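# Carry glass vial to window-side balance, close its doors

## Task

Take the vial from the shelved bench by the door to the balance on the shelved bench by the window, stand it upright on the balance pan, and close every glass door of the balance. It fails if the balance is tipped, shifted or its pan overloaded, if the vial ever touches the floor, or if the vial breaks from a drop of more than a few centimetres or a hard knock. The parked cart, pedal bin and stool may be moved. Finish with the gripper released and the robot clear of the balance, upright and not leaning.

## Robot and tools

Robot: a Hello Robot Stretch 3 with one arm. It has a two-wheel base (0.33 m long, 0.34 m wide), a lift on a mast, and a telescoping arm that reaches out to the robot's RIGHT side, ending in a wrist (yaw, pitch, roll) and a two-finger gripper. The base cannot slide sideways; to move the gripper forward or back you drive the base. Turns pivot about the wheel midpoint, 0.05 m behind the front edge. With the arm in and wrist folded, a turn sweeps a 0.28 m radius; an unfolded level gripper sticks out past that.

Frames: the base frame has its origin on the floor between the drive wheels, x forward, y left, z up. The odometry frame is the base frame as it was at the start. hand_pose is reported in the base frame, located where closed fingertips meet.

Cameras: head_camera and nav_camera ride on the head (moved by head_pan_rad and head_tilt_rad); wrist_camera rides on the gripper. Every successful execute_actions result carries one image per camera, taken at the end of the call. Send an empty actions list just to look.

Tool execute_actions takes {"actions": [...]}; actions run in order. Each action may hold "robot", "steps" (integer 1 to 450, at 30 steps per second, default 1) and "until". {"steps": n} alone only waits. If any action is malformed or out of range, the whole call is rejected and nothing new runs.

"robot" can be: one command object; a list of up to 8 commands and {"pause_s": s} waits (s at most 15) run one after another; or {"stop": true}, which brakes everything and clears the queue. A command object may contain:
- "base": exactly one of {"translate_m": d}, a straight drive of d metres relative to where the base is when that command begins, forward positive, |d| at most 1; or {"rotate_rad": a}, a turn in place relative to the current heading, counter-clockwise (left) positive, |a| at most 3.2.
- "joints": absolute targets by name, any subset; unnamed joints keep their targets. lift_m 0 to 1.1 (arm height on mast, m); arm_m 0 to 0.52 (extension, m); wrist_yaw_rad -1.345 to 4.42 (0 along the arm, positive swings toward the front, 3.0 folded over the base); wrist_pitch_rad -1.57 to 0.451 (0 level, negative tips fingers down); wrist_roll_rad -2.911 to 2.911 (0 fingers side by side); gripper_m -0.089 to 0.179 (larger is wider; real fingertip gap is about 0.007 m less when nearly shut, 0.025 m less wide open, zero under 0.007); head_pan_rad -3.953 to 1.73 (0 forward, positive left, -1.57 looks along the arm); head_tilt_rad -1.53 to 0.419 (negative looks down).
- "contact_limits": {"arm_m": e}, effort percent 1 to 100 at which the arm's current motion halts; smaller is gentler.
Base and joint motions in one command start together. A new command takes over at once and discards any remaining older queue.

"until" ends an action early. {"robot": {"status": "ended"}} fires when nothing reads moving and no queue runs (immediately if that command was refused). Other fields compare like [">", 0.3] or a status word or ["!=", "moving"]; readings and goals compare at three decimals, base travel at four. {"any": {"status": "ended"}} fires when any one motion or the queue finishes.

Speed: the base goes up to 0.30 m/s and 1.9 rad/s only when stowed (lift_m under 0.30, arm_m under 0.03, wrist_yaw_rad over 2.54); otherwise 0.10 m/s and 0.63 rad/s.

Gripping: close to a gripper_m below the object's width (lower squeezes harder); open to at least 0.02 above the touching value to release. Neither the reading nor "done" proves a hold; check images or depth. Overly hard squeezing triggers a stall guard that weakens the grip.

Wrist safety: fold or unfold the wrist only with lift_m between 0.32 and 0.95, wrist_pitch_rad -0.4 and roll near 0; after folding the lift may go down to 0.25. If wrist_yaw_rad is below -0.4, keep pitch at -0.5 or lower.

Result lines: base_status and joint_status give each motion's state (moving, done, off_target, contact_stop, time_out, stopped, not_commanded, torque_fault); the base bracket shows travel so far versus goal. joint_goals, measured_speeds, motor_effort (percent, peak in brackets, noisy with fixed bias), refusals/queue/queue_left, base_odometry (wheel-based, heading -3.142 to 3.142), turned_by_wheels and turned_by_imu, base_tilt in degrees (forward and right positive, few-degree bias). lidar_m gives 12 ranges in 30-degree sectors starting straight ahead and going counter-clockwise, at 0.17 m height, blind to glass. wrist_depth_mm and head_depth_mm are 7x7 median depth grids. "on_its_own" flags goals the robot changed, slack or switched-off joints, loaded motors, and tilt. "refused:" and "dropped:" lines name rejected goals and abandoned queue items, counted from 0; "replaced:" just reports how a superseded motion ended.

Contact: lift and arm halt and go slack when pushing firmly (contact_stop); base, wrist and head never halt on contact. A wrist servo pushed hard for seconds turns off for 10 s (torque_fault) and refuses goals meanwhile; wait with steps.

Avoid: pushing the arm into rigid things with the gripper above about 0.45 m (tipping risk), pushing again after a contact_stop, driving while the gripper holds or hooks something fixed, and snagging furniture, especially reversing. If tilted, undo the last move in small steps, pull the gripper free, and lower lift_m to about 0.2 if needed. Keep the vial low and move gently near the balance; never bump the balance. Wait for all motion to end before calling finished_scene.

Tool zoom_image: {"camera": one of head_camera, nav_camera, wrist_camera, "region": [x0, y0, x1, y1]} in pixels of that camera's latest image, origin top-left, at most 504 by 504; returns a sharper crop.



Each tool is called after "Call:" as a command line: name --argument value for each argument, lists and objects as JSON in quotes; but a table of rows of numbers goes row by row, as --pt "numbers of a row", without its own name.

## Session

I'll start by looking at the scene.

Call:
execute_actions --actions '[]'

Scene clock: 0.00 s.
robot.base_odometry: x=+0.000 y=+0.000 heading=+0.000 (m, m, rad; robot's odometry frame)
robot.turned_by_wheels: +0.000 (rad since the last result)
robot.turned_by_imu: +0.000 (rad since the last result)
robot.base_tilt: forward=+1.1 right=+0.5 (deg)
robot.lidar_m: 1.89 2.16 1.02 0.99 1.04 2.18 1.36 1.80 2.23 1.71 1.81 2.05
robot.head_depth_mm: 1572 2371 2567 2537 2523 2043 2322 / 1588 2387 2571 2553 2504 2497 2310 / 1601 2413 2582 2551 2503 2498 2261 / 1611 2428 2592 2556 2538 2504 2258 / 1628 2453 2590 2527 2528 2409 2219 / 1722 2509 2556 2564 2072 2360 2210 / 1725 2536 2593 2546 2503 2515 2009
robot.base_status: not_commanded
robot.joint_positions: lift_m=+0.413 arm_m=-0.002 wrist_yaw_rad=+3.026 wrist_pitch_rad=-0.545 wrist_roll_rad=-0.008 gripper_m=+0.037 head_pan_rad=-0.019 head_tilt_rad=+0.003
robot.joint_goals: lift_m=+0.413 arm_m=-0.002 wrist_yaw_rad=+3.026 wrist_pitch_rad=-0.545 wrist_roll_rad=-0.008 gripper_m=+0.037 head_pan_rad=-0.019 head_tilt_rad=+0.003
robot.joint_status: lift_m=not_commanded arm_m=not_commanded wrist_yaw_rad=not_commanded wrist_pitch_rad=not_commanded wrist_roll_rad=not_commanded gripper_m=not_commanded head_pan_rad=not_commanded head_tilt_rad=not_commanded
robot.measured_speeds: translate_m=+0.000 rotate_rad=+0.000 lift_m=+0.000 arm_m=+0.000 wrist_yaw_rad=+0.000 wrist_pitch_rad=+0.000 wrist_roll_rad=+0.000 head_pan_rad=+0.000 head_tilt_rad=+0.000
robot: refusals=0 queue=idle queue_left=0
robot.motor_effort: left_wheel=+0 right_wheel=+0 lift_m=+30 arm_m=+0 wrist_yaw_rad=+0 wrist_pitch_rad=+4 wrist_roll_rad=+0 gripper_m=+0 head_pan_rad=+0 head_tilt_rad=+2 (%)
robot.hand_pose: x=+0.0026 y=+0.0622 z=+0.3980 quat_wxyz=(+0.229, +0.688, +0.152, +0.672) (m; robot's base frame)
robot.wrist_depth_mm: 929 - 956 - - - - / - - - - - - - / 958 947 988 - 978 - - / 788 790 788 834 822 819 838 / 659 676 - 704 705 692 698 / 571 577 - 602 585 606 597 / 502 - - - 516 534 535
pictures: head_camera (sideways: a quarter turn clockwise sets it upright), nav_camera (sideways: a quarter turn counterclockwise sets it upright), wrist_camera
Images, in order (width x height): head_camera 896x504, nav_camera 672x504, wrist_camera 644x364.

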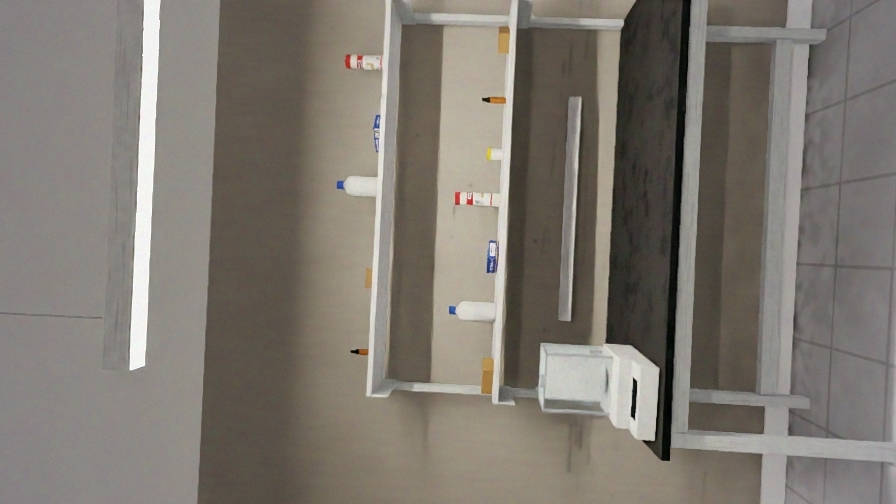

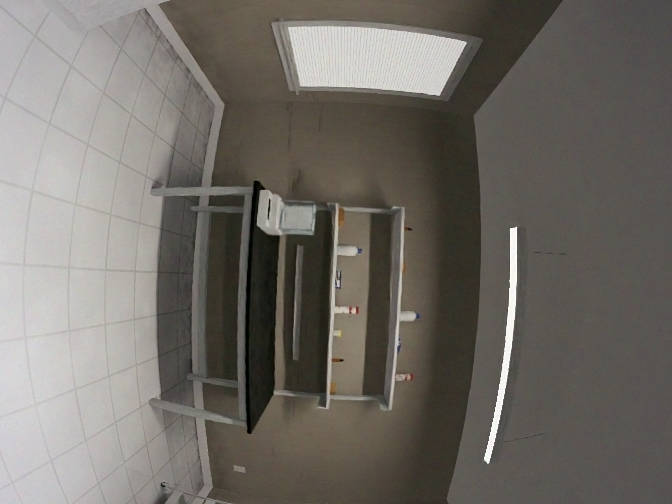

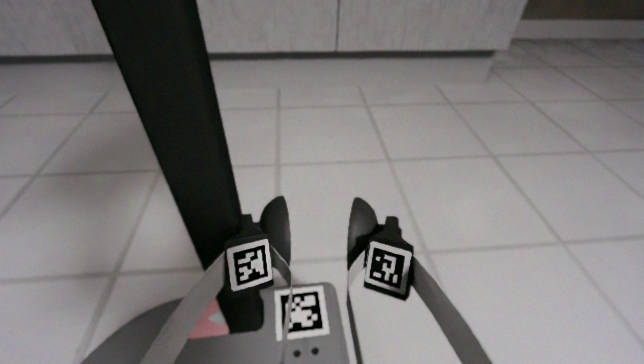

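Call:
execute_actions --actions '[{"robot": {"joints": {"head_pan_rad": -1.57, "head_tilt_rad": -0.2}}, "steps": 450, "until": {"robot": {"status": "ended"}}}]'

Call:
execute_actions --actions '[{"robot": {"joints": {"head_pan_rad": -3.14, "head_tilt_rad": -0.2}}, "steps": 450, "until": {"robot": {"status": "ended"}}}]'

Scene clock: 3.63 s.
robot.base_odometry: x=+0.000 y=+0.000 heading=+0.000 (m, m, rad; robot's odometry frame)
robot.turned_by_wheels: +0.000 (rad since the last result)
robot.turned_by_imu: +0.000 (rad since the last result)
robot.base_tilt: forward=+1.1 right=+0.6 (deg)
robot.lidar_m: 1.89 2.15 1.02 0.99 1.04 2.17 1.35 1.81 2.22 1.71 1.81 2.06
robot.head_depth_mm: 1901 1986 2049 2101 2176 2232 1730 / 1526 1567 1617 1672 1748 2116 1714 / 1541 1579 1618 1680 1742 1788 1691 / 1536 1581 1626 1693 1748 1810 1683 / 1535 1576 1627 1697 1756 1817 1663 / 1554 1591 1645 1718 1761 1842 1656 / 1978 2038 2119 2159 2219 1864 1637
robot.base_status: not_commanded
robot.joint_positions: lift_m=+0.413 arm_m=-0.002 wrist_yaw_rad=+3.026 wrist_pitch_rad=-0.545 wrist_roll_rad=-0.008 gripper_m=+0.037 head_pan_rad=-1.563 head_tilt_rad=-0.197
robot.joint_goals: lift_m=+0.413 arm_m=-0.002 wrist_yaw_rad=+3.026 wrist_pitch_rad=-0.545 wrist_roll_rad=-0.008 gripper_m=+0.037 head_pan_rad=-1.570 head_tilt_rad=-0.200
robot.joint_status: lift_m=not_commanded arm_m=not_commanded wrist_yaw_rad=not_commanded wrist_pitch_rad=not_commanded wrist_roll_rad=not_commanded gripper_m=not_commanded head_pan_rad=done head_tilt_rad=done
robot.measured_speeds: translate_m=+0.000 rotate_rad=+0.000 lift_m=+0.000 arm_m=+0.000 wrist_yaw_rad=+0.000 wrist_pitch_rad=+0.000 wrist_roll_rad=+0.000 head_pan_rad=+0.000 head_tilt_rad=+0.000
robot: refusals=0 queue=done queue_left=0
robot.motor_effort: left_wheel=+0(0) right_wheel=+0(0) lift_m=+31(31) arm_m=+0(0) wrist_yaw_rad=+0(1) wrist_pitch_rad=+4(4) wrist_roll_rad=+1(0) gripper_m=+0(1) head_pan_rad=-5(45) head_tilt_rad=+0(11) (%)
robot.hand_pose: x=+0.0026 y=+0.0622 z=+0.3980 quat_wxyz=(+0.229, +0.688, +0.152, +0.672) (m; robot's base frame)
robot.wrist_depth_mm: 922 - 982 991 - - - / - - - - - - - / 953 963 986 997 - - - / 773 793 775 795 813 814 837 / 673 656 - 673 697 695 712 / 567 572 - 598 575 600 590 / 503 - - - 523 522 526
pictures: head_camera (sideways: a quarter turn clockwise sets it upright), nav_camera (sideways: a quarter turn counterclockwise sets it upright), wrist_camera
camera_calibration (this result's frames):
head_camera: T_world_to_cam=[[-0.0396141, 0.168547, -0.984897, 1.29711], [0.999114, 0.0207041, -0.0366428, 0.0413267], [0.0142154, -0.985476, -0.169218, 0.178102], [0, 0, 0, 1]] pos_world=[0.00756195, -0.0439641, 1.30917]
nav_camera: T_world_to_cam=[[0.0475317, -0.215439, 0.97536, -1.22657], [-0.996784, -0.0733031, 0.0323845, 0.0129363], [0.06452, -0.973762, -0.218231, 0.232724], [0, 0, 0, 1]] pos_world=[0.0561802, -0.036684, 1.24671]
wrist_camera: T_world_to_cam=[[0.991281, -0.121433, 0.0511435, -0.0261013], [-0.0459283, -0.682242, -0.729682, 0.357105], [0.123499, 0.720972, -0.681871, 0.392797], [0, 0, 0, 1]] pos_world=[-0.00623531, -0.0427335, 0.529745]
Images, in order (width x height): head_camera 896x504, nav_camera 672x504, wrist_camera 644x364.

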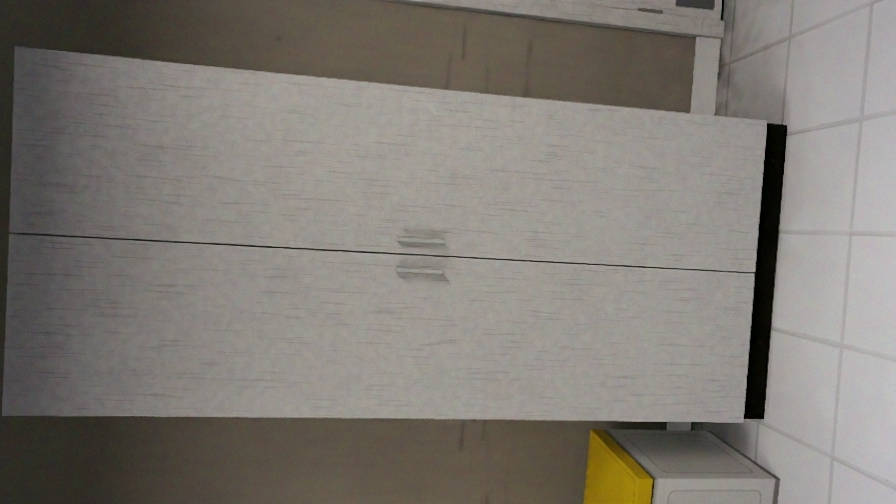

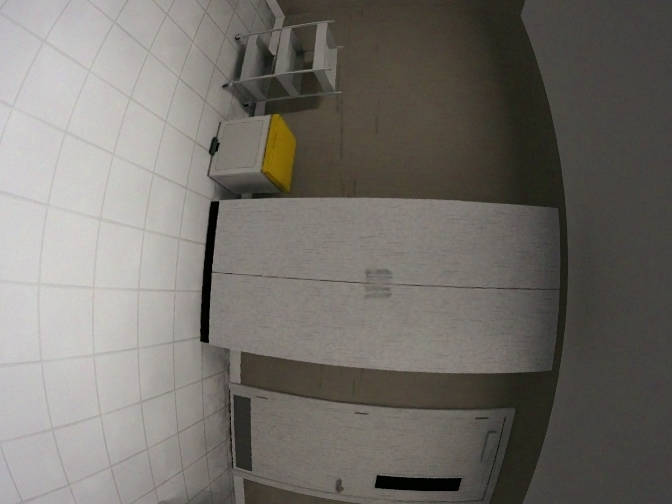

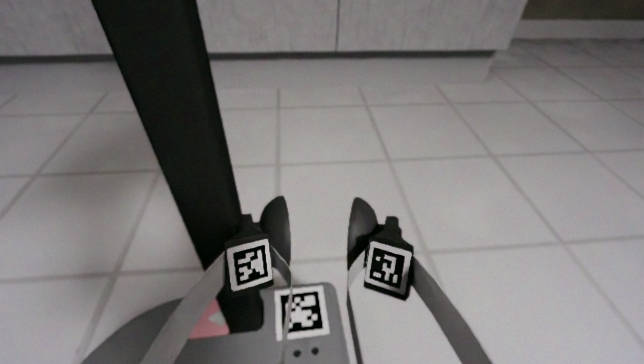

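Scene clock: 5.00 s.
robot.base_odometry: x=+0.000 y=+0.000 heading=+0.000 (m, m, rad; robot's odometry frame)
robot.turned_by_wheels: +0.000 (rad since the last result)
robot.turned_by_imu: +0.000 (rad since the last result)
robot.base_tilt: forward=+1.0 right=+0.7 (deg)
robot.lidar_m: 1.90 2.15 1.02 0.99 1.04 2.17 1.35 1.80 2.23 1.71 1.80 2.05
robot.head_depth_mm: 1869 1933 2008 2056 2140 2181 1732 / 1887 1949 2004 2081 2149 2201 1704 / 1898 1965 2013 2090 2011 2093 1580 / 1921 1959 2030 2064 2172 2164 1686 / 1919 1977 2034 1998 2172 2111 1671 / 1914 1987 2036 1952 1701 2130 1655 / 1929 2025 2053 2104 2208 2088 1648
robot.base_status: not_commanded
robot.joint_positions: lift_m=+0.413 arm_m=-0.002 wrist_yaw_rad=+3.026 wrist_pitch_rad=-0.545 wrist_roll_rad=-0.008 gripper_m=+0.037 head_pan_rad=-3.133 head_tilt_rad=-0.197
robot.joint_goals: lift_m=+0.413 arm_m=-0.002 wrist_yaw_rad=+3.026 wrist_pitch_rad=-0.545 wrist_roll_rad=-0.008 gripper_m=+0.037 head_pan_rad=-3.140 head_tilt_rad=-0.200
robot.joint_status: lift_m=not_commanded arm_m=not_commanded wrist_yaw_rad=not_commanded wrist_pitch_rad=not_commanded wrist_roll_rad=not_commanded gripper_m=not_commanded head_pan_rad=done head_tilt_rad=done
robot.measured_speeds: translate_m=+0.000 rotate_rad=+0.000 lift_m=+0.000 arm_m=+0.000 wrist_yaw_rad=+0.000 wrist_pitch_rad=+0.000 wrist_roll_rad=+0.000 head_pan_rad=+0.000 head_tilt_rad=+0.000
robot: refusals=0 queue=done queue_left=0
robot.motor_effort: left_wheel=+0(0) right_wheel=+0(0) lift_m=+31(30) arm_m=+0(0) wrist_yaw_rad=+0(1) wrist_pitch_rad=+4(4) wrist_roll_rad=+0(0) gripper_m=+1(1) head_pan_rad=-4(45) head_tilt_rad=-1(2) (%)
robot.hand_pose: x=+0.0026 y=+0.0622 z=+0.3980 quat_wxyz=(+0.229, +0.688, +0.152, +0.672) (m; robot's base frame)
robot.wrist_depth_mm: 893 - 976 995 - - - / - - - - - - - / 935 936 955 978 977 - - / 775 772 791 808 834 803 817 / 649 667 - 693 711 696 692 / 569 578 - 615 572 601 604 / 507 - - - 521 524 533
pictures: head_camera (sideways: a quarter turn clockwise sets it upright), nav_camera (sideways: a quarter turn counterclockwise sets it upright), wrist_camera
camera_calibration (this result's frames):
head_camera: T_world_to_cam=[[0.168625, 0.0397494, -0.984878, 1.29582], [0.0215046, -0.999097, -0.0366413, 0.0472883], [-0.985446, -0.0150008, -0.169327, 0.184343], [0, 0, 0, 1]] pos_world=[-0.0378637, -0.00149698, 1.30917]
nav_camera: T_world_to_cam=[[-0.21551, -0.0477044, 0.975336, -1.22493], [-0.0741013, 0.996725, 0.0323772, 0.00731739], [-0.973686, -0.065296, -0.218339, 0.239198], [0, 0, 0, 1]] pos_world=[-0.030538, -0.0501093, 1.24671]
wrist_camera: T_world_to_cam=[[0.991281, -0.121432, 0.0511437, -0.0261013], [-0.0459278, -0.682242, -0.729682, 0.357105], [0.123499, 0.720972, -0.681871, 0.392797], [0, 0, 0, 1]] pos_world=[-0.00623537, -0.0427335, 0.529745]
Images, in order (width x height): head_camera 896x504, nav_camera 672x504, wrist_camera 644x364.

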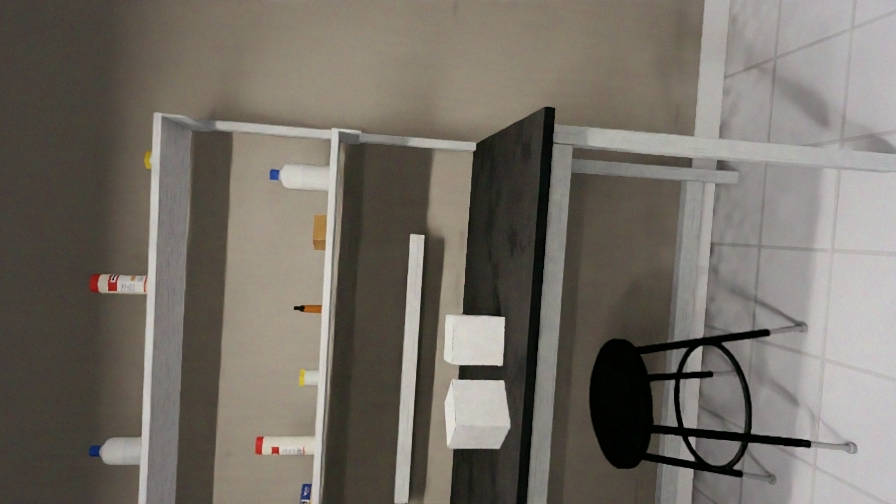

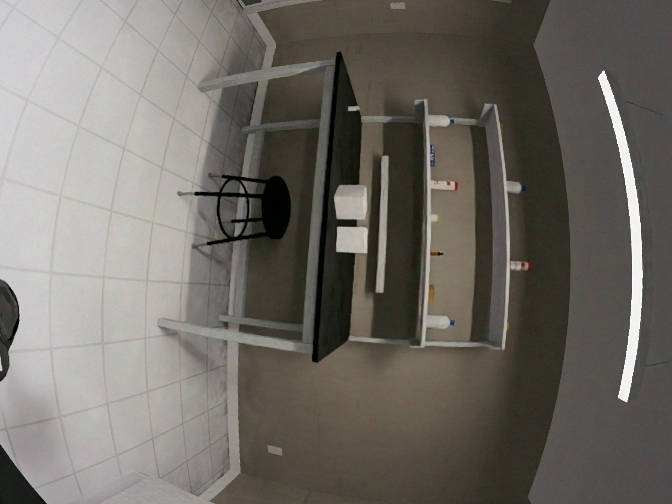

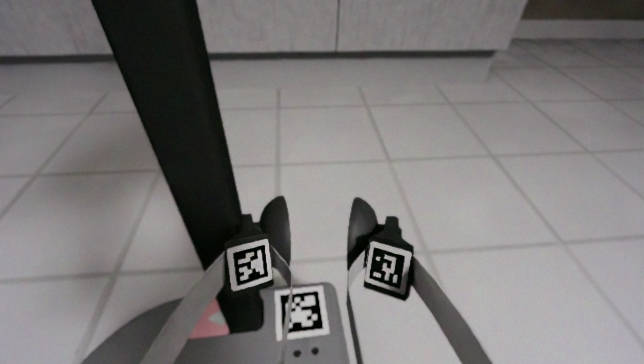

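Call:
execute_actions --actions '[{"robot": {"joints": {"head_pan_rad": -2.65, "head_tilt_rad": -0.25}}, "steps": 450, "until": {"robot": {"status": "ended"}}}]'

Scene clock: 7.53 s.
robot.base_odometry: x=+0.000 y=+0.000 heading=+0.000 (m, m, rad; robot's odometry frame)
robot.turned_by_wheels: +0.000 (rad since the last result)
robot.turned_by_imu: +0.000 (rad since the last result)
robot.base_tilt: forward=+1.2 right=+0.6 (deg)
robot.lidar_m: 1.89 2.15 1.02 0.99 1.04 2.18 1.35 1.80 2.23 1.71 1.81 2.05
robot.head_depth_mm: 1846 1887 1957 1595 2049 2048 1629 / 1928 1991 2059 1500 1725 2060 1623 / 2061 2102 2212 1912 2309 2019 1602 / 2196 2225 2313 1902 2475 2084 1598 / 2334 2399 2466 2533 2678 2091 1583 / 2488 2612 2713 2790 2629 1970 1570 / 2423 2516 2613 2702 2720 2054 1553
robot.base_status: not_commanded
robot.joint_positions: lift_m=+0.413 arm_m=-0.002 wrist_yaw_rad=+3.026 wrist_pitch_rad=-0.545 wrist_roll_rad=-0.008 gripper_m=+0.037 head_pan_rad=-2.657 head_tilt_rad=-0.246
robot.joint_goals: lift_m=+0.413 arm_m=-0.002 wrist_yaw_rad=+3.026 wrist_pitch_rad=-0.545 wrist_roll_rad=-0.008 gripper_m=+0.037 head_pan_rad=-2.650 head_tilt_rad=-0.250
robot.joint_status: lift_m=not_commanded arm_m=not_commanded wrist_yaw_rad=not_commanded wrist_pitch_rad=not_commanded wrist_roll_rad=not_commanded gripper_m=not_commanded head_pan_rad=done head_tilt_rad=done
robot.measured_speeds: translate_m=+0.000 rotate_rad=+0.000 lift_m=+0.000 arm_m=+0.000 wrist_yaw_rad=+0.000 wrist_pitch_rad=+0.000 wrist_roll_rad=+0.000 head_pan_rad=+0.000 head_tilt_rad=+0.000
robot: refusals=0 queue=done queue_left=0
robot.motor_effort: left_wheel=+0(0) right_wheel=+0(0) lift_m=+31(30) arm_m=+0(0) wrist_yaw_rad=+1(1) wrist_pitch_rad=+4(4) wrist_roll_rad=+1(0) gripper_m=+0(0) head_pan_rad=+3(35) head_tilt_rad=-1(4) (%)
robot.hand_pose: x=+0.0026 y=+0.0622 z=+0.3980 quat_wxyz=(+0.229, +0.688, +0.152, +0.672) (m; robot's base frame)
robot.wrist_depth_mm: 913 - 952 - - - - / - - - - - - - / 943 961 996 973 989 - - / 763 783 799 805 799 831 848 / 669 653 - 676 701 685 684 / 577 562 - 600 564 591 596 / 505 - - - 515 519 530
pictures: head_camera (sideways: a quarter turn clockwise sets it upright), nav_camera (sideways: a quarter turn counterclockwise sets it upright), wrist_camera
camera_calibration (this result's frames):
head_camera: T_world_to_cam=[[0.174382, 0.134984, -0.975382, 1.28336], [0.478091, -0.877573, -0.0359736, 0.0436315], [-0.860825, -0.460049, -0.217567, 0.246374], [0, 0, 0, 1]] pos_world=[-0.032569, -0.0215989, 1.30693]
nav_camera: T_world_to_cam=[[-0.211958, -0.163276, 0.963543, -1.20954], [-0.523525, 0.851512, 0.0291283, 0.0142905], [-0.825225, -0.498265, -0.265964, 0.300279], [0, 0, 0, 1]] pos_world=[-0.0010912, -0.0600382, 1.24489]
wrist_camera: T_world_to_cam=[[0.991281, -0.121432, 0.0511438, -0.0261014], [-0.0459277, -0.682242, -0.729682, 0.357105], [0.123499, 0.720972, -0.681871, 0.392797], [0, 0, 0, 1]] pos_world=[-0.00623538, -0.0427335, 0.529745]
Images, in order (width x height): head_camera 896x504, nav_camera 672x504, wrist_camera 644x364.

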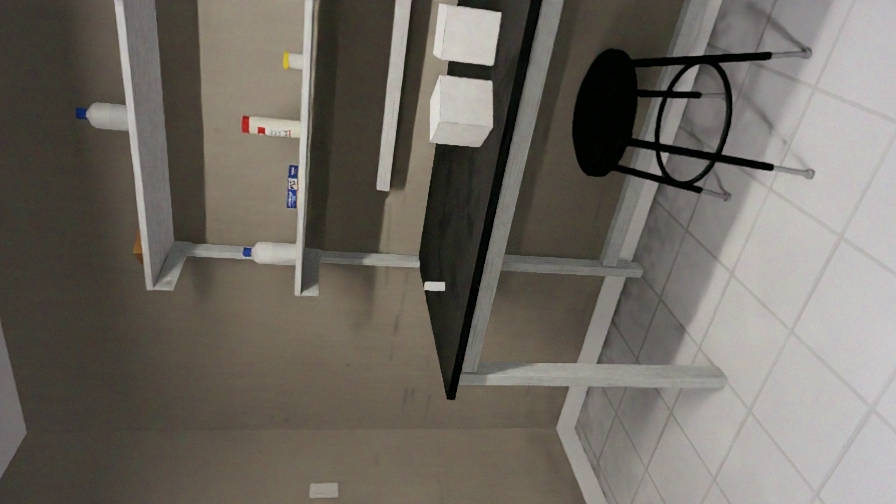

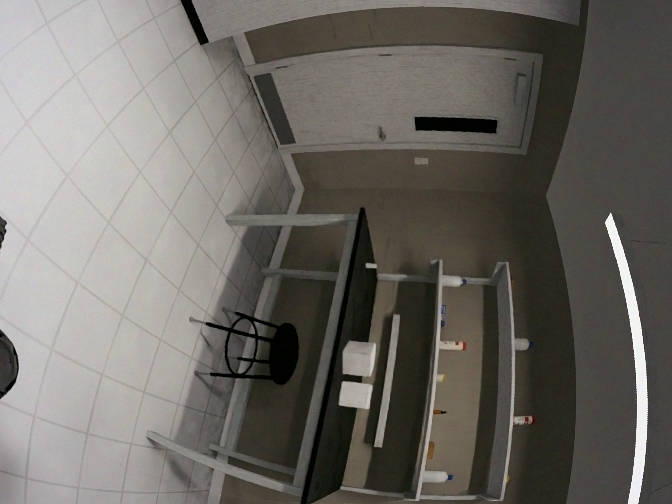

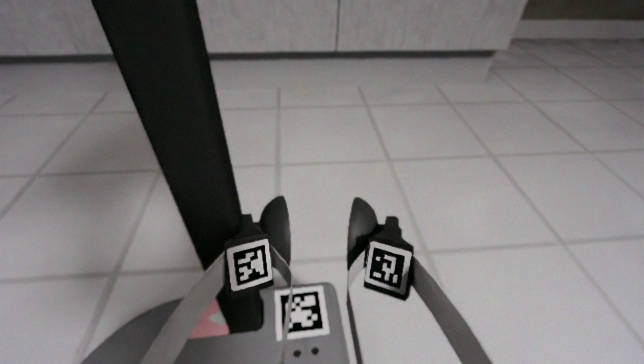

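Call:
zoom_image --camera "head_camera" --region '[380, 230, 520, 410]'

Region (380, 230, 520, 410) of head_camera's 896x504 image, scaled by 2.800, with more detail than that image has.

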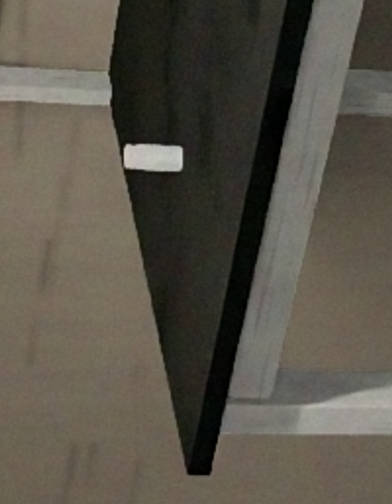

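Call:
execute_actions --actions '[{"robot": {"joints": {"head_pan_rad": 0.22, "head_tilt_rad": -0.15, "lift_m": 0.28, "wrist_pitch_rad": -0.4}}, "steps": 450, "until": {"robot": {"status": "ended"}}}]'

Scene clock: 27.23 s.
robot.base_odometry: x=+0.000 y=+0.000 heading=+0.000 (m, m, rad; robot's odometry frame)
robot.turned_by_wheels: +0.000 (rad since the last result)
robot.turned_by_imu: +0.000 (rad since the last result)
robot.base_tilt: forward=+1.0 right=+0.5 (deg)
robot.lidar_m: 1.89 2.16 1.02 0.99 1.04 2.17 1.35 1.80 2.23 1.71 1.81 2.05
robot.head_depth_mm: 2201 2317 2385 2439 2143 2390 1801 / 2219 2405 2426 2493 2111 2468 1782 / 2236 2468 2517 2544 2279 2444 1787 / 2287 2527 2574 2650 1916 2279 1753 / 2303 2629 2662 2721 2775 2377 1758 / 2345 2685 2733 2811 2860 2375 1732 / 2375 2550 2638 2673 2781 2323 1720
robot.base_status: not_commanded
robot.joint_positions: lift_m=+0.280 arm_m=-0.002 wrist_yaw_rad=+3.026 wrist_pitch_rad=-0.419 wrist_roll_rad=-0.008 gripper_m=+0.037 head_pan_rad=+0.213 head_tilt_rad=-0.161
robot.joint_goals: lift_m=+0.280 arm_m=-0.002 wrist_yaw_rad=+3.026 wrist_pitch_rad=-0.400 wrist_roll_rad=-0.008 gripper_m=+0.037 head_pan_rad=+0.220 head_tilt_rad=-0.150
robot.joint_status: lift_m=done arm_m=not_commanded wrist_yaw_rad=not_commanded wrist_pitch_rad=done wrist_roll_rad=not_commanded gripper_m=not_commanded head_pan_rad=done head_tilt_rad=done
robot.measured_speeds: translate_m=+0.000 rotate_rad=+0.000 lift_m=+0.000 arm_m=+0.000 wrist_yaw_rad=+0.000 wrist_pitch_rad=+0.000 wrist_roll_rad=+0.000 head_pan_rad=+0.000 head_tilt_rad=+0.000
robot: refusals=0 queue=done queue_left=0
robot.motor_effort: left_wheel=+0(0) right_wheel=+0(0) lift_m=+23(30) arm_m=+0(0) wrist_yaw_rad=+1(0) wrist_pitch_rad=+6(7) wrist_roll_rad=+0(0) gripper_m=+0(1) head_pan_rad=+4(44) head_tilt_rad=+3(9) (%)
robot.hand_pose: x=+0.0046 y=+0.0797 z=+0.2927 quat_wxyz=(+0.187, +0.696, +0.108, +0.685) (m; robot's base frame)
robot.wrist_depth_mm: 903 - 951 990 - - - / - - - - - - - / 920 921 948 948 973 - - / 718 696 722 723 721 740 753 / 561 567 - 596 596 604 613 / 478 509 - - 473 498 510 / - - - - 428 430 429
pictures: head_camera (sideways: a quarter turn clockwise sets it upright), nav_camera (sideways: a quarter turn counterclockwise sets it upright), wrist_camera
camera_calibration (this result's frames):
head_camera: T_world_to_cam=[[-0.122383, -0.0655803, -0.990314, 1.30471], [-0.222105, 0.974318, -0.0370734, 0.0493385], [0.967312, 0.215416, -0.133805, 0.126193], [0, 0, 0, 1]] pos_world=[0.0485653, 0.0103083, 1.31079]
nav_camera: T_world_to_cam=[[0.166991, 0.0829318, 0.982464, -1.23659], [0.273248, -0.961318, 0.0347026, 0.00216959], [0.947338, 0.262661, -0.183192, 0.181732], [0, 0, 0, 1]] pos_world=[0.0337443, 0.0569044, 1.24812]
wrist_camera: T_world_to_cam=[[0.990559, -0.127657, 0.0499699, -0.01974], [-0.0346738, -0.585962, -0.809597, 0.307938], [0.132631, 0.80022, -0.584856, 0.273346], [0, 0, 0, 1]] pos_world=[-0.00602305, -0.0408169, 0.41016]
Images, in order (width x height): head_camera 896x504, nav_camera 672x504, wrist_camera 644x364.

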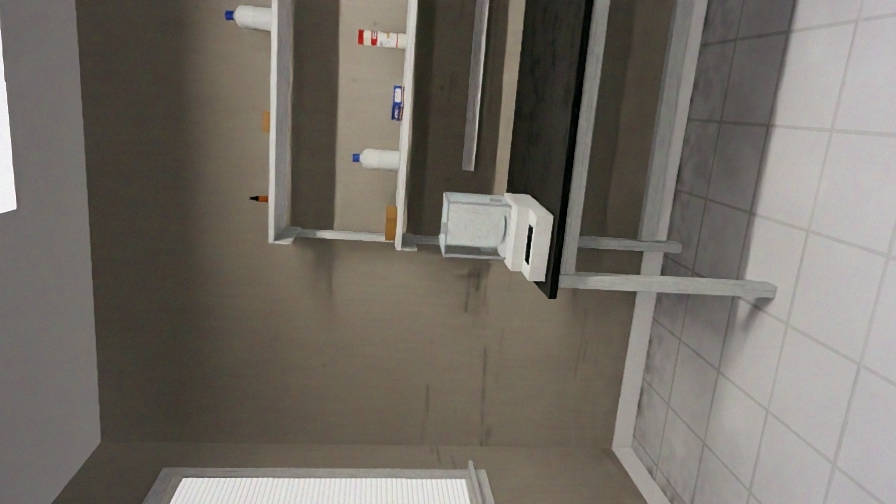

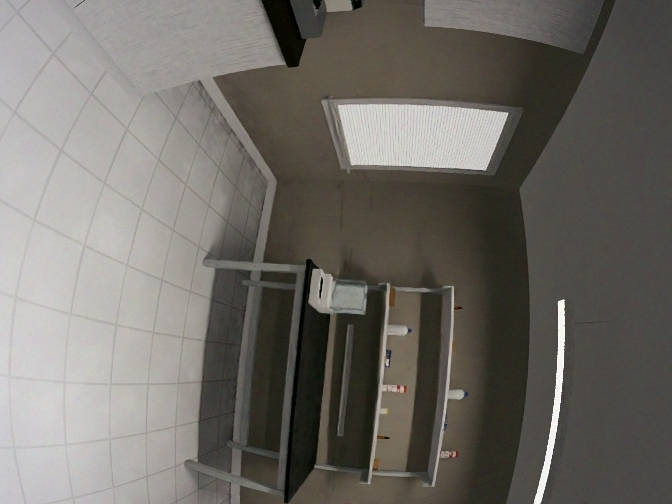

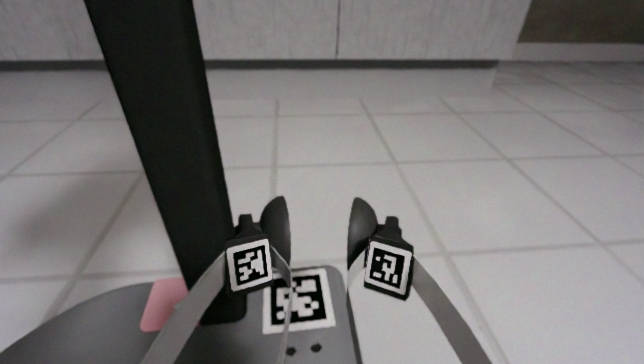

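Call:
zoom_image --camera "head_camera" --region '[420, 170, 580, 310]'

Region (420, 170, 580, 310) of head_camera's 896x504 image, scaled by 3.150, with more detail than that image has; it fills the top 441 rows of this view, and the rest is white.

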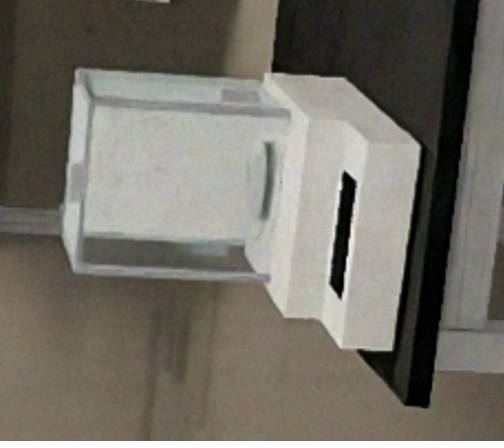

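Call:
execute_actions --actions '[{"robot": [{"base": {"rotate_rad": -2.371}, "joints": {"head_pan_rad": -0.8, "head_tilt_rad": -0.4}}, {"base": {"translate_m": 1.0}}, {"base": {"translate_m": 0.393}}, {"base": {"rotate_rad": 0.80}, "joints": {"head_pan_rad": -1.57, "head_tilt_rad": -0.5}}], "steps": 450, "until": {"robot": {"status": "ended"}}}]'

Scene clock: 43.40 s.
robot.base_odometry: x=-0.999 y=-0.971 heading=-1.571 (m, m, rad; robot's odometry frame)
robot.turned_by_wheels: -1.571 (rad since the last result)
robot.turned_by_imu: -1.578 (rad since the last result)
robot.base_tilt: forward=+0.9 right=+0.4 (deg)
robot.lidar_m: 1.14 0.92 1.05 2.79 3.49 2.04 1.30 0.70 0.80 1.05 0.44 1.17
robot.head_depth_mm: 924 1021 1111 901 629 498 1262 / 920 1025 1119 886 622 494 1311 / 933 1035 1127 877 615 506 1302 / 934 1037 1131 864 608 502 1294 / 768 1034 1116 849 601 514 1285 / 955 1055 1155 890 596 511 1248 / 980 1065 1160 1282 591 508 644
robot.base_status: done (rotate_rad +0.7998 of +0.8000)
robot.joint_positions: lift_m=+0.280 arm_m=-0.002 wrist_yaw_rad=+3.026 wrist_pitch_rad=-0.419 wrist_roll_rad=-0.008 gripper_m=+0.037 head_pan_rad=-1.563 head_tilt_rad=-0.494
robot.joint_goals: lift_m=+0.280 arm_m=-0.002 wrist_yaw_rad=+3.026 wrist_pitch_rad=-0.400 wrist_roll_rad=-0.008 gripper_m=+0.037 head_pan_rad=-1.570 head_tilt_rad=-0.500
robot.joint_status: lift_m=done arm_m=not_commanded wrist_yaw_rad=not_commanded wrist_pitch_rad=done wrist_roll_rad=not_commanded gripper_m=not_commanded head_pan_rad=done head_tilt_rad=done
robot.measured_speeds: translate_m=+0.000 rotate_rad=+0.000 lift_m=+0.000 arm_m=+0.000 wrist_yaw_rad=+0.000 wrist_pitch_rad=+0.000 wrist_roll_rad=+0.000 head_pan_rad=+0.000 head_tilt_rad=+0.000
robot: refusals=0 queue=done queue_left=0
robot.motor_effort: left_wheel=-4(12) right_wheel=+3(8) lift_m=+23(23) arm_m=+0(0) wrist_yaw_rad=+0(1) wrist_pitch_rad=+5(6) wrist_roll_rad=+0(0) gripper_m=-1(0) head_pan_rad=-4(48) head_tilt_rad=-2(15) (%)
robot.hand_pose: x=+0.0047 y=+0.0797 z=+0.2928 quat_wxyz=(+0.187, +0.696, +0.108, +0.685) (m; robot's base frame)
robot.wrist_depth_mm: - - - - - - 742 / - - - - - - 744 / 907 919 956 949 993 - 811 / 715 704 714 733 735 736 766 / 564 573 - 592 609 588 596 / 472 501 - - 483 494 509 / - - - - 423 430 434
pictures: head_camera (sideways: a quarter turn clockwise sets it upright), nav_camera (sideways: a quarter turn counterclockwise sets it upright), wrist_camera
camera_calibration (this result's frames):
head_camera: T_world_to_cam=[[-0.0417872, 0.449406, -0.89235, 1.17627], [0.999038, 0.0306889, -0.0313277, 0.0343944], [0.0133064, -0.892801, -0.450256, 0.543868], [0, 0, 0, 1]] pos_world=[0.00755502, -0.044114, 1.2956]
nav_camera: T_world_to_cam=[[0.0496582, -0.491452, 0.869488, -1.08839], [-0.996745, -0.0797382, 0.0118565, 0.0396698], [0.0635045, -0.867247, -0.493812, 0.591369], [0, 0, 0, 1]] pos_world=[0.0560335, -0.0188641, 1.23789]
wrist_camera: T_world_to_cam=[[0.990555, -0.127692, 0.0499609, -0.0197458], [-0.0346042, -0.58537, -0.810027, 0.308175], [0.13268, 0.800647, -0.58426, 0.273183], [0, 0, 0, 1]] pos_world=[-0.00602242, -0.0408483, 0.410227]
Images, in order (width x height): head_camera 896x504, nav_camera 672x504, wrist_camera 644x364.

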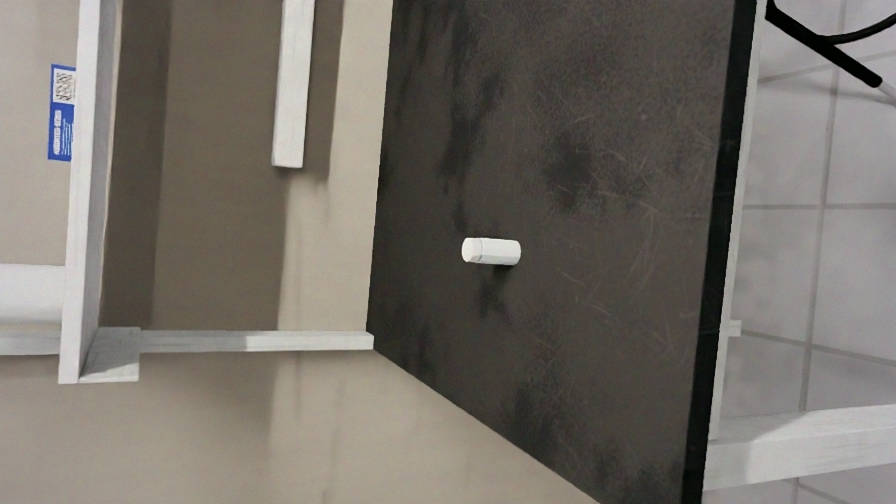

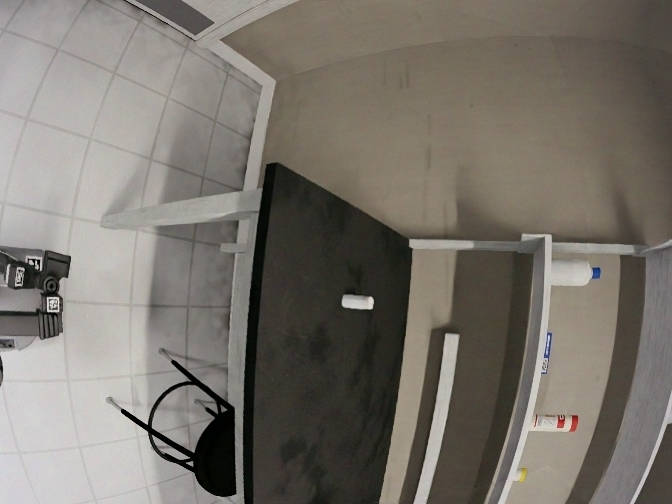

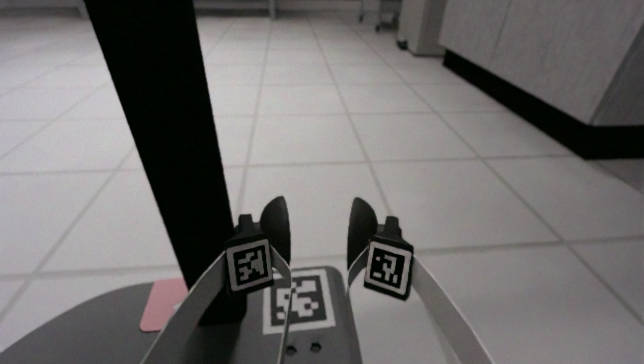

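Call:
execute_actions --actions '[{"robot": {"joints": {"lift_m": 0.9}}, "steps": 450, "until": {"robot": {"lift_m": [">", 0.36]}}}, {"robot": {"joints": {"wrist_yaw_rad": 1.4}}, "steps": 450, "until": {"robot": {"wrist_yaw_rad": ["<", 1.6]}}}, {"robot": {"joints": {"wrist_pitch_rad": 0.0, "gripper_m": 0.10}}, "steps": 450, "until": {"robot": {"lift_m": [">", 0.87], "wrist_pitch_rad": [">", -0.1]}}}, {"robot": {"joints": {"wrist_yaw_rad": 0.0}}, "steps": 450, "until": {"robot": {"status": "ended"}}}]'

Scene clock: 64.40 s.
robot.base_odometry: x=-0.999 y=-0.971 heading=-1.571 (m, m, rad; robot's odometry frame)
robot.turned_by_wheels: +0.000 (rad since the last result)
robot.turned_by_imu: +0.000 (rad since the last result)
robot.base_tilt: forward=+1.1 right=+0.6 (deg)
robot.lidar_m: 1.14 0.92 1.04 2.80 3.51 2.05 1.30 0.70 0.79 1.05 0.44 1.17
robot.head_depth_mm: 927 1019 1111 907 630 498 - / 921 1026 1123 892 636 494 - / 932 1032 1134 876 615 - - / 932 1039 1134 860 608 519 - / 762 1036 1120 851 627 515 1283 / 949 1055 1158 893 595 511 1244 / 980 1061 1162 1287 590 508 645
robot.base_status: done (rotate_rad +0.7998 of +0.8000)
robot.joint_positions: lift_m=+0.900 arm_m=-0.002 wrist_yaw_rad=+0.003 wrist_pitch_rad=-0.021 wrist_roll_rad=-0.008 gripper_m=+0.100 head_pan_rad=-1.563 head_tilt_rad=-0.494
robot.joint_goals: lift_m=+0.900 arm_m=-0.002 wrist_yaw_rad=+0.000 wrist_pitch_rad=+0.000 wrist_roll_rad=-0.008 gripper_m=+0.100 head_pan_rad=-1.570 head_tilt_rad=-0.500
robot.joint_status: lift_m=done arm_m=not_commanded wrist_yaw_rad=done wrist_pitch_rad=done wrist_roll_rad=not_commanded gripper_m=done head_pan_rad=done head_tilt_rad=done
robot.measured_speeds: translate_m=+0.000 rotate_rad=+0.000 lift_m=+0.000 arm_m=+0.000 wrist_yaw_rad=+0.000 wrist_pitch_rad=+0.000 wrist_roll_rad=+0.000 head_pan_rad=+0.000 head_tilt_rad=+0.000
robot: refusals=0 queue=done queue_left=0
robot.motor_effort: left_wheel=-4(4) right_wheel=+3(3) lift_m=+38(41) arm_m=+0(0) wrist_yaw_rad=-2(4) wrist_pitch_rad=+6(6) wrist_roll_rad=+0(0) gripper_m=+0(79) head_pan_rad=-4(4) head_tilt_rad=-2(2) (%)
robot.hand_pose: x=-0.0207 y=-0.3988 z=+1.0089 quat_wxyz=(+0.710, +0.009, -0.704, -0.007) (m; robot's base frame)
robot.wrist_depth_mm: 874 868 882 861 880 873 867 / 896 931 916 920 908 905 902 / 956 967 935 942 945 961 948 / 975 964 792 749 749 790 810 / 996 487 430 415 448 435 439 / - 283 275 293 279 296 303 / 218 220 223 224 227 228 228
pictures: head_camera (sideways: a quarter turn clockwise sets it upright), nav_camera (sideways: a quarter turn counterclockwise sets it upright), wrist_camera
camera_calibration (this result's frames):
head_camera: T_world_to_cam=[[-0.0417865, 0.449406, -0.89235, 1.17627], [0.999038, 0.0306872, -0.0313277, 0.0343944], [0.0133049, -0.892801, -0.450256, 0.543868], [0, 0, 0, 1]] pos_world=[0.00755495, -0.044114, 1.2956]
nav_camera: T_world_to_cam=[[0.0496574, -0.491452, 0.869488, -1.08839], [-0.996745, -0.0797366, 0.0118565, 0.0396698], [0.0635031, -0.867247, -0.493812, 0.591369], [0, 0, 0, 1]] pos_world=[0.0560334, -0.0188641, 1.23789]
wrist_camera: T_world_to_cam=[[-0.998768, 0.0275086, 0.0412919, -0.0620257], [-0.0340192, 0.22613, -0.973503, 1.09582], [-0.036117, -0.973709, -0.224916, 0.00444029], [0, 0, 0, 1]] pos_world=[-0.0245102, -0.241767, 1.07034]
Images, in order (width x height): head_camera 896x504, nav_camera 672x504, wrist_camera 644x364.

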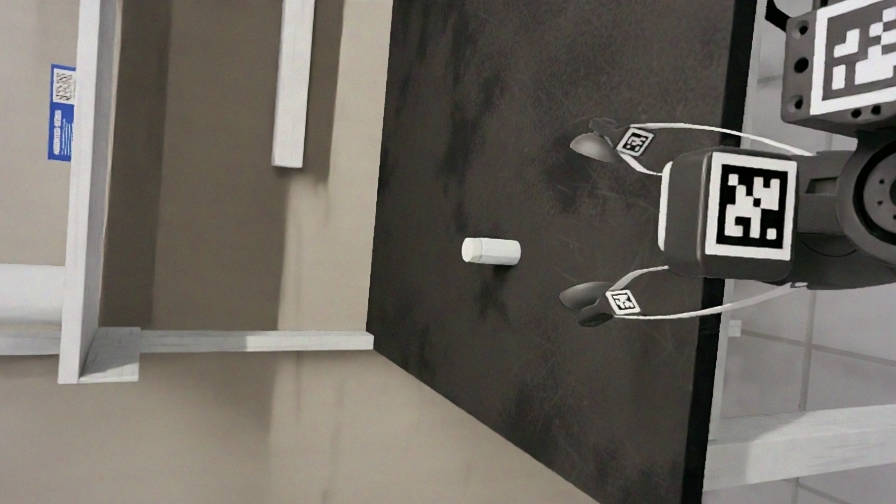

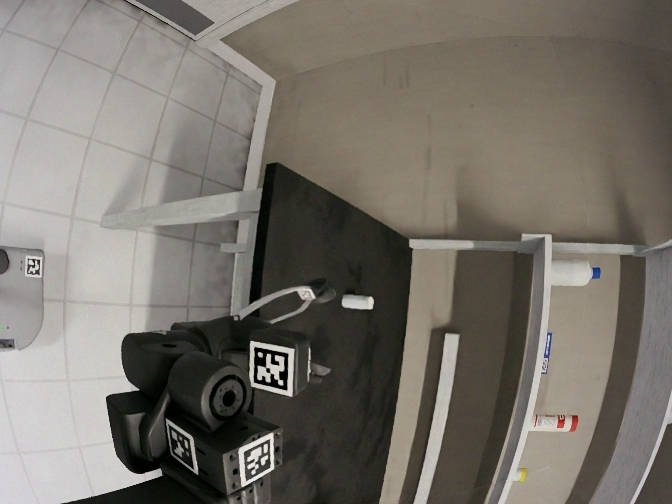

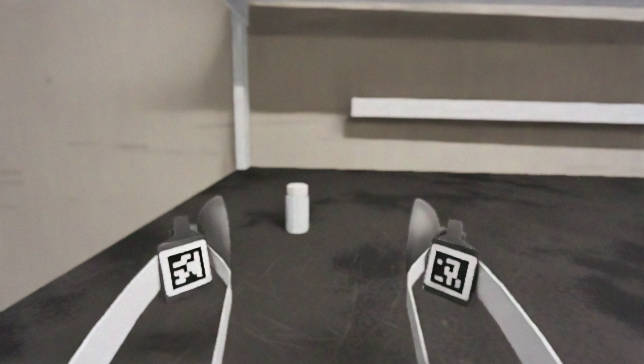

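Call:
execute_actions --actions '[{"robot": {"base": {"translate_m": 0.025}, "joints": {"lift_m": 0.838, "arm_m": 0.14}}, "steps": 450, "until": {"robot": {"status": "ended"}}}]'

Scene clock: 76.87 s.
robot.base_odometry: x=-0.999 y=-0.996 heading=-1.571 (m, m, rad; robot's odometry frame)
robot.turned_by_wheels: +0.000 (rad since the last result)
robot.turned_by_imu: +0.000 (rad since the last result)
robot.base_tilt: forward=+0.9 right=+0.6 (deg)
robot.lidar_m: 1.12 0.90 1.01 2.72 3.54 2.07 1.31 0.72 0.81 0.49 0.44 1.15
robot.head_depth_mm: 926 1018 1116 906 631 518 - / 925 1030 1120 893 622 - - / 937 1039 1128 878 646 - 1209 / 851 1043 1133 867 651 - 1229 / 875 1038 1129 850 603 517 1286 / 974 1052 1151 1233 596 511 652 / 982 1067 1163 1280 1372 539 1236
robot.base_status: done (translate_m +0.0250 of +0.0250)
robot.joint_positions: lift_m=+0.838 arm_m=+0.138 wrist_yaw_rad=-0.002 wrist_pitch_rad=-0.041 wrist_roll_rad=-0.008 gripper_m=+0.100 head_pan_rad=-1.563 head_tilt_rad=-0.494
robot.joint_goals: lift_m=+0.838 arm_m=+0.140 wrist_yaw_rad=+0.000 wrist_pitch_rad=+0.000 wrist_roll_rad=-0.008 gripper_m=+0.100 head_pan_rad=-1.570 head_tilt_rad=-0.500
robot.joint_status: lift_m=done arm_m=done wrist_yaw_rad=done wrist_pitch_rad=done wrist_roll_rad=not_commanded gripper_m=done head_pan_rad=done head_tilt_rad=done
robot.measured_speeds: translate_m=+0.000 rotate_rad=+0.000 lift_m=+0.000 arm_m=+0.000 wrist_yaw_rad=+0.000 wrist_pitch_rad=+0.000 wrist_roll_rad=+0.000 head_pan_rad=+0.000 head_tilt_rad=+0.000
robot: refusals=0 queue=done queue_left=0
robot.on_its_own: arm_m is at rest, and its effort (+22) is outside its rest range (-14 to +14)
robot.motor_effort: left_wheel=-4(6) right_wheel=+2(6) lift_m=+22(37) arm_m=+22(22) wrist_yaw_rad=+3(3) wrist_pitch_rad=+12(12) wrist_roll_rad=+0(0) gripper_m=+0(0) head_pan_rad=-3(4) head_tilt_rad=-2(3) (%)
robot.hand_pose: x=-0.0220 y=-0.5384 z=+0.9424 quat_wxyz=(+0.710, +0.014, -0.704, -0.016) (m; robot's base frame)
robot.wrist_depth_mm: 740 746 736 746 748 759 731 / 773 755 744 767 743 779 772 / 802 822 831 791 800 793 817 / 832 810 386 359 409 426 429 / 227 232 244 235 250 247 247 / 161 164 157 167 160 173 174 / 130 128 129 130 131 132 133
pictures: head_camera (sideways: a quarter turn clockwise sets it upright), nav_camera (sideways: a quarter turn counterclockwise sets it upright), wrist_camera
camera_calibration (this result's frames):
head_camera: T_world_to_cam=[[-0.0417363, 0.449411, -0.89235, 1.17627], [0.999041, 0.0305757, -0.0313277, 0.0343943], [0.0132052, -0.892802, -0.450256, 0.543869], [0, 0, 0, 1]] pos_world=[0.00755002, -0.0441142, 1.2956]
nav_camera: T_world_to_cam=[[0.0496025, -0.491458, 0.869487, -1.08839], [-0.996754, -0.0796252, 0.0118565, 0.0396699], [0.0634062, -0.867254, -0.493813, 0.59137], [0, 0, 0, 1]] pos_world=[0.0560313, -0.0188697, 1.23789]
wrist_camera: T_world_to_cam=[[-0.998607, 0.0320599, 0.0418956, -0.0549275], [-0.0327544, 0.245751, -0.968779, 1.06872], [-0.0413549, -0.968803, -0.244359, -0.12569], [0, 0, 0, 1]] pos_world=[-0.0250435, -0.382648, 1.00694]
Images, in order (width x height): head_camera 896x504, nav_camera 672x504, wrist_camera 644x364.

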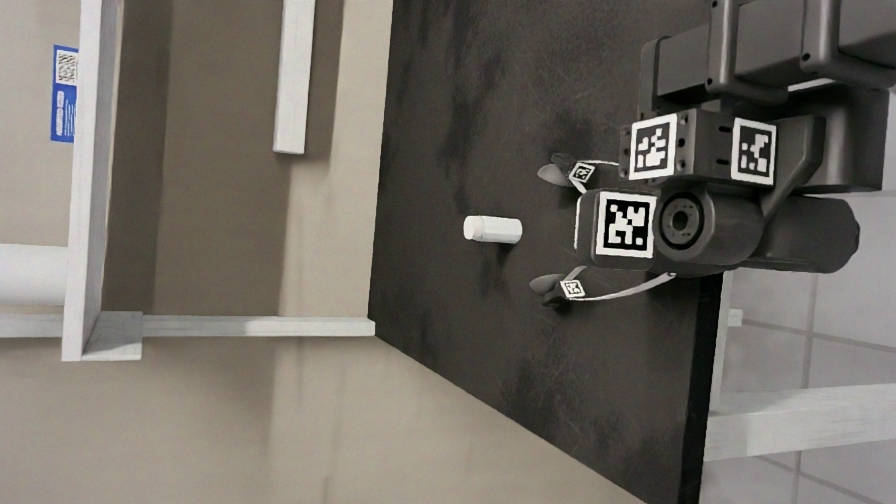

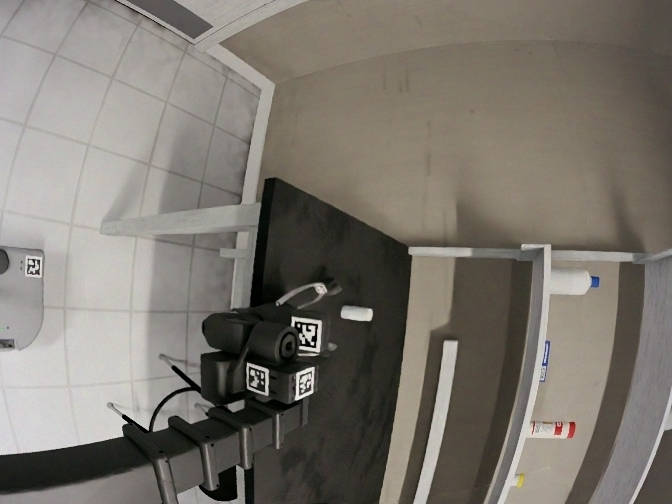

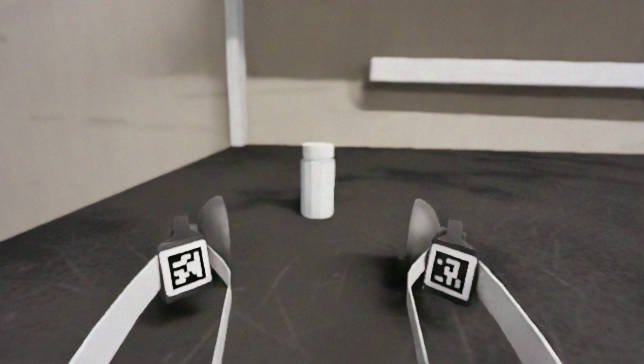

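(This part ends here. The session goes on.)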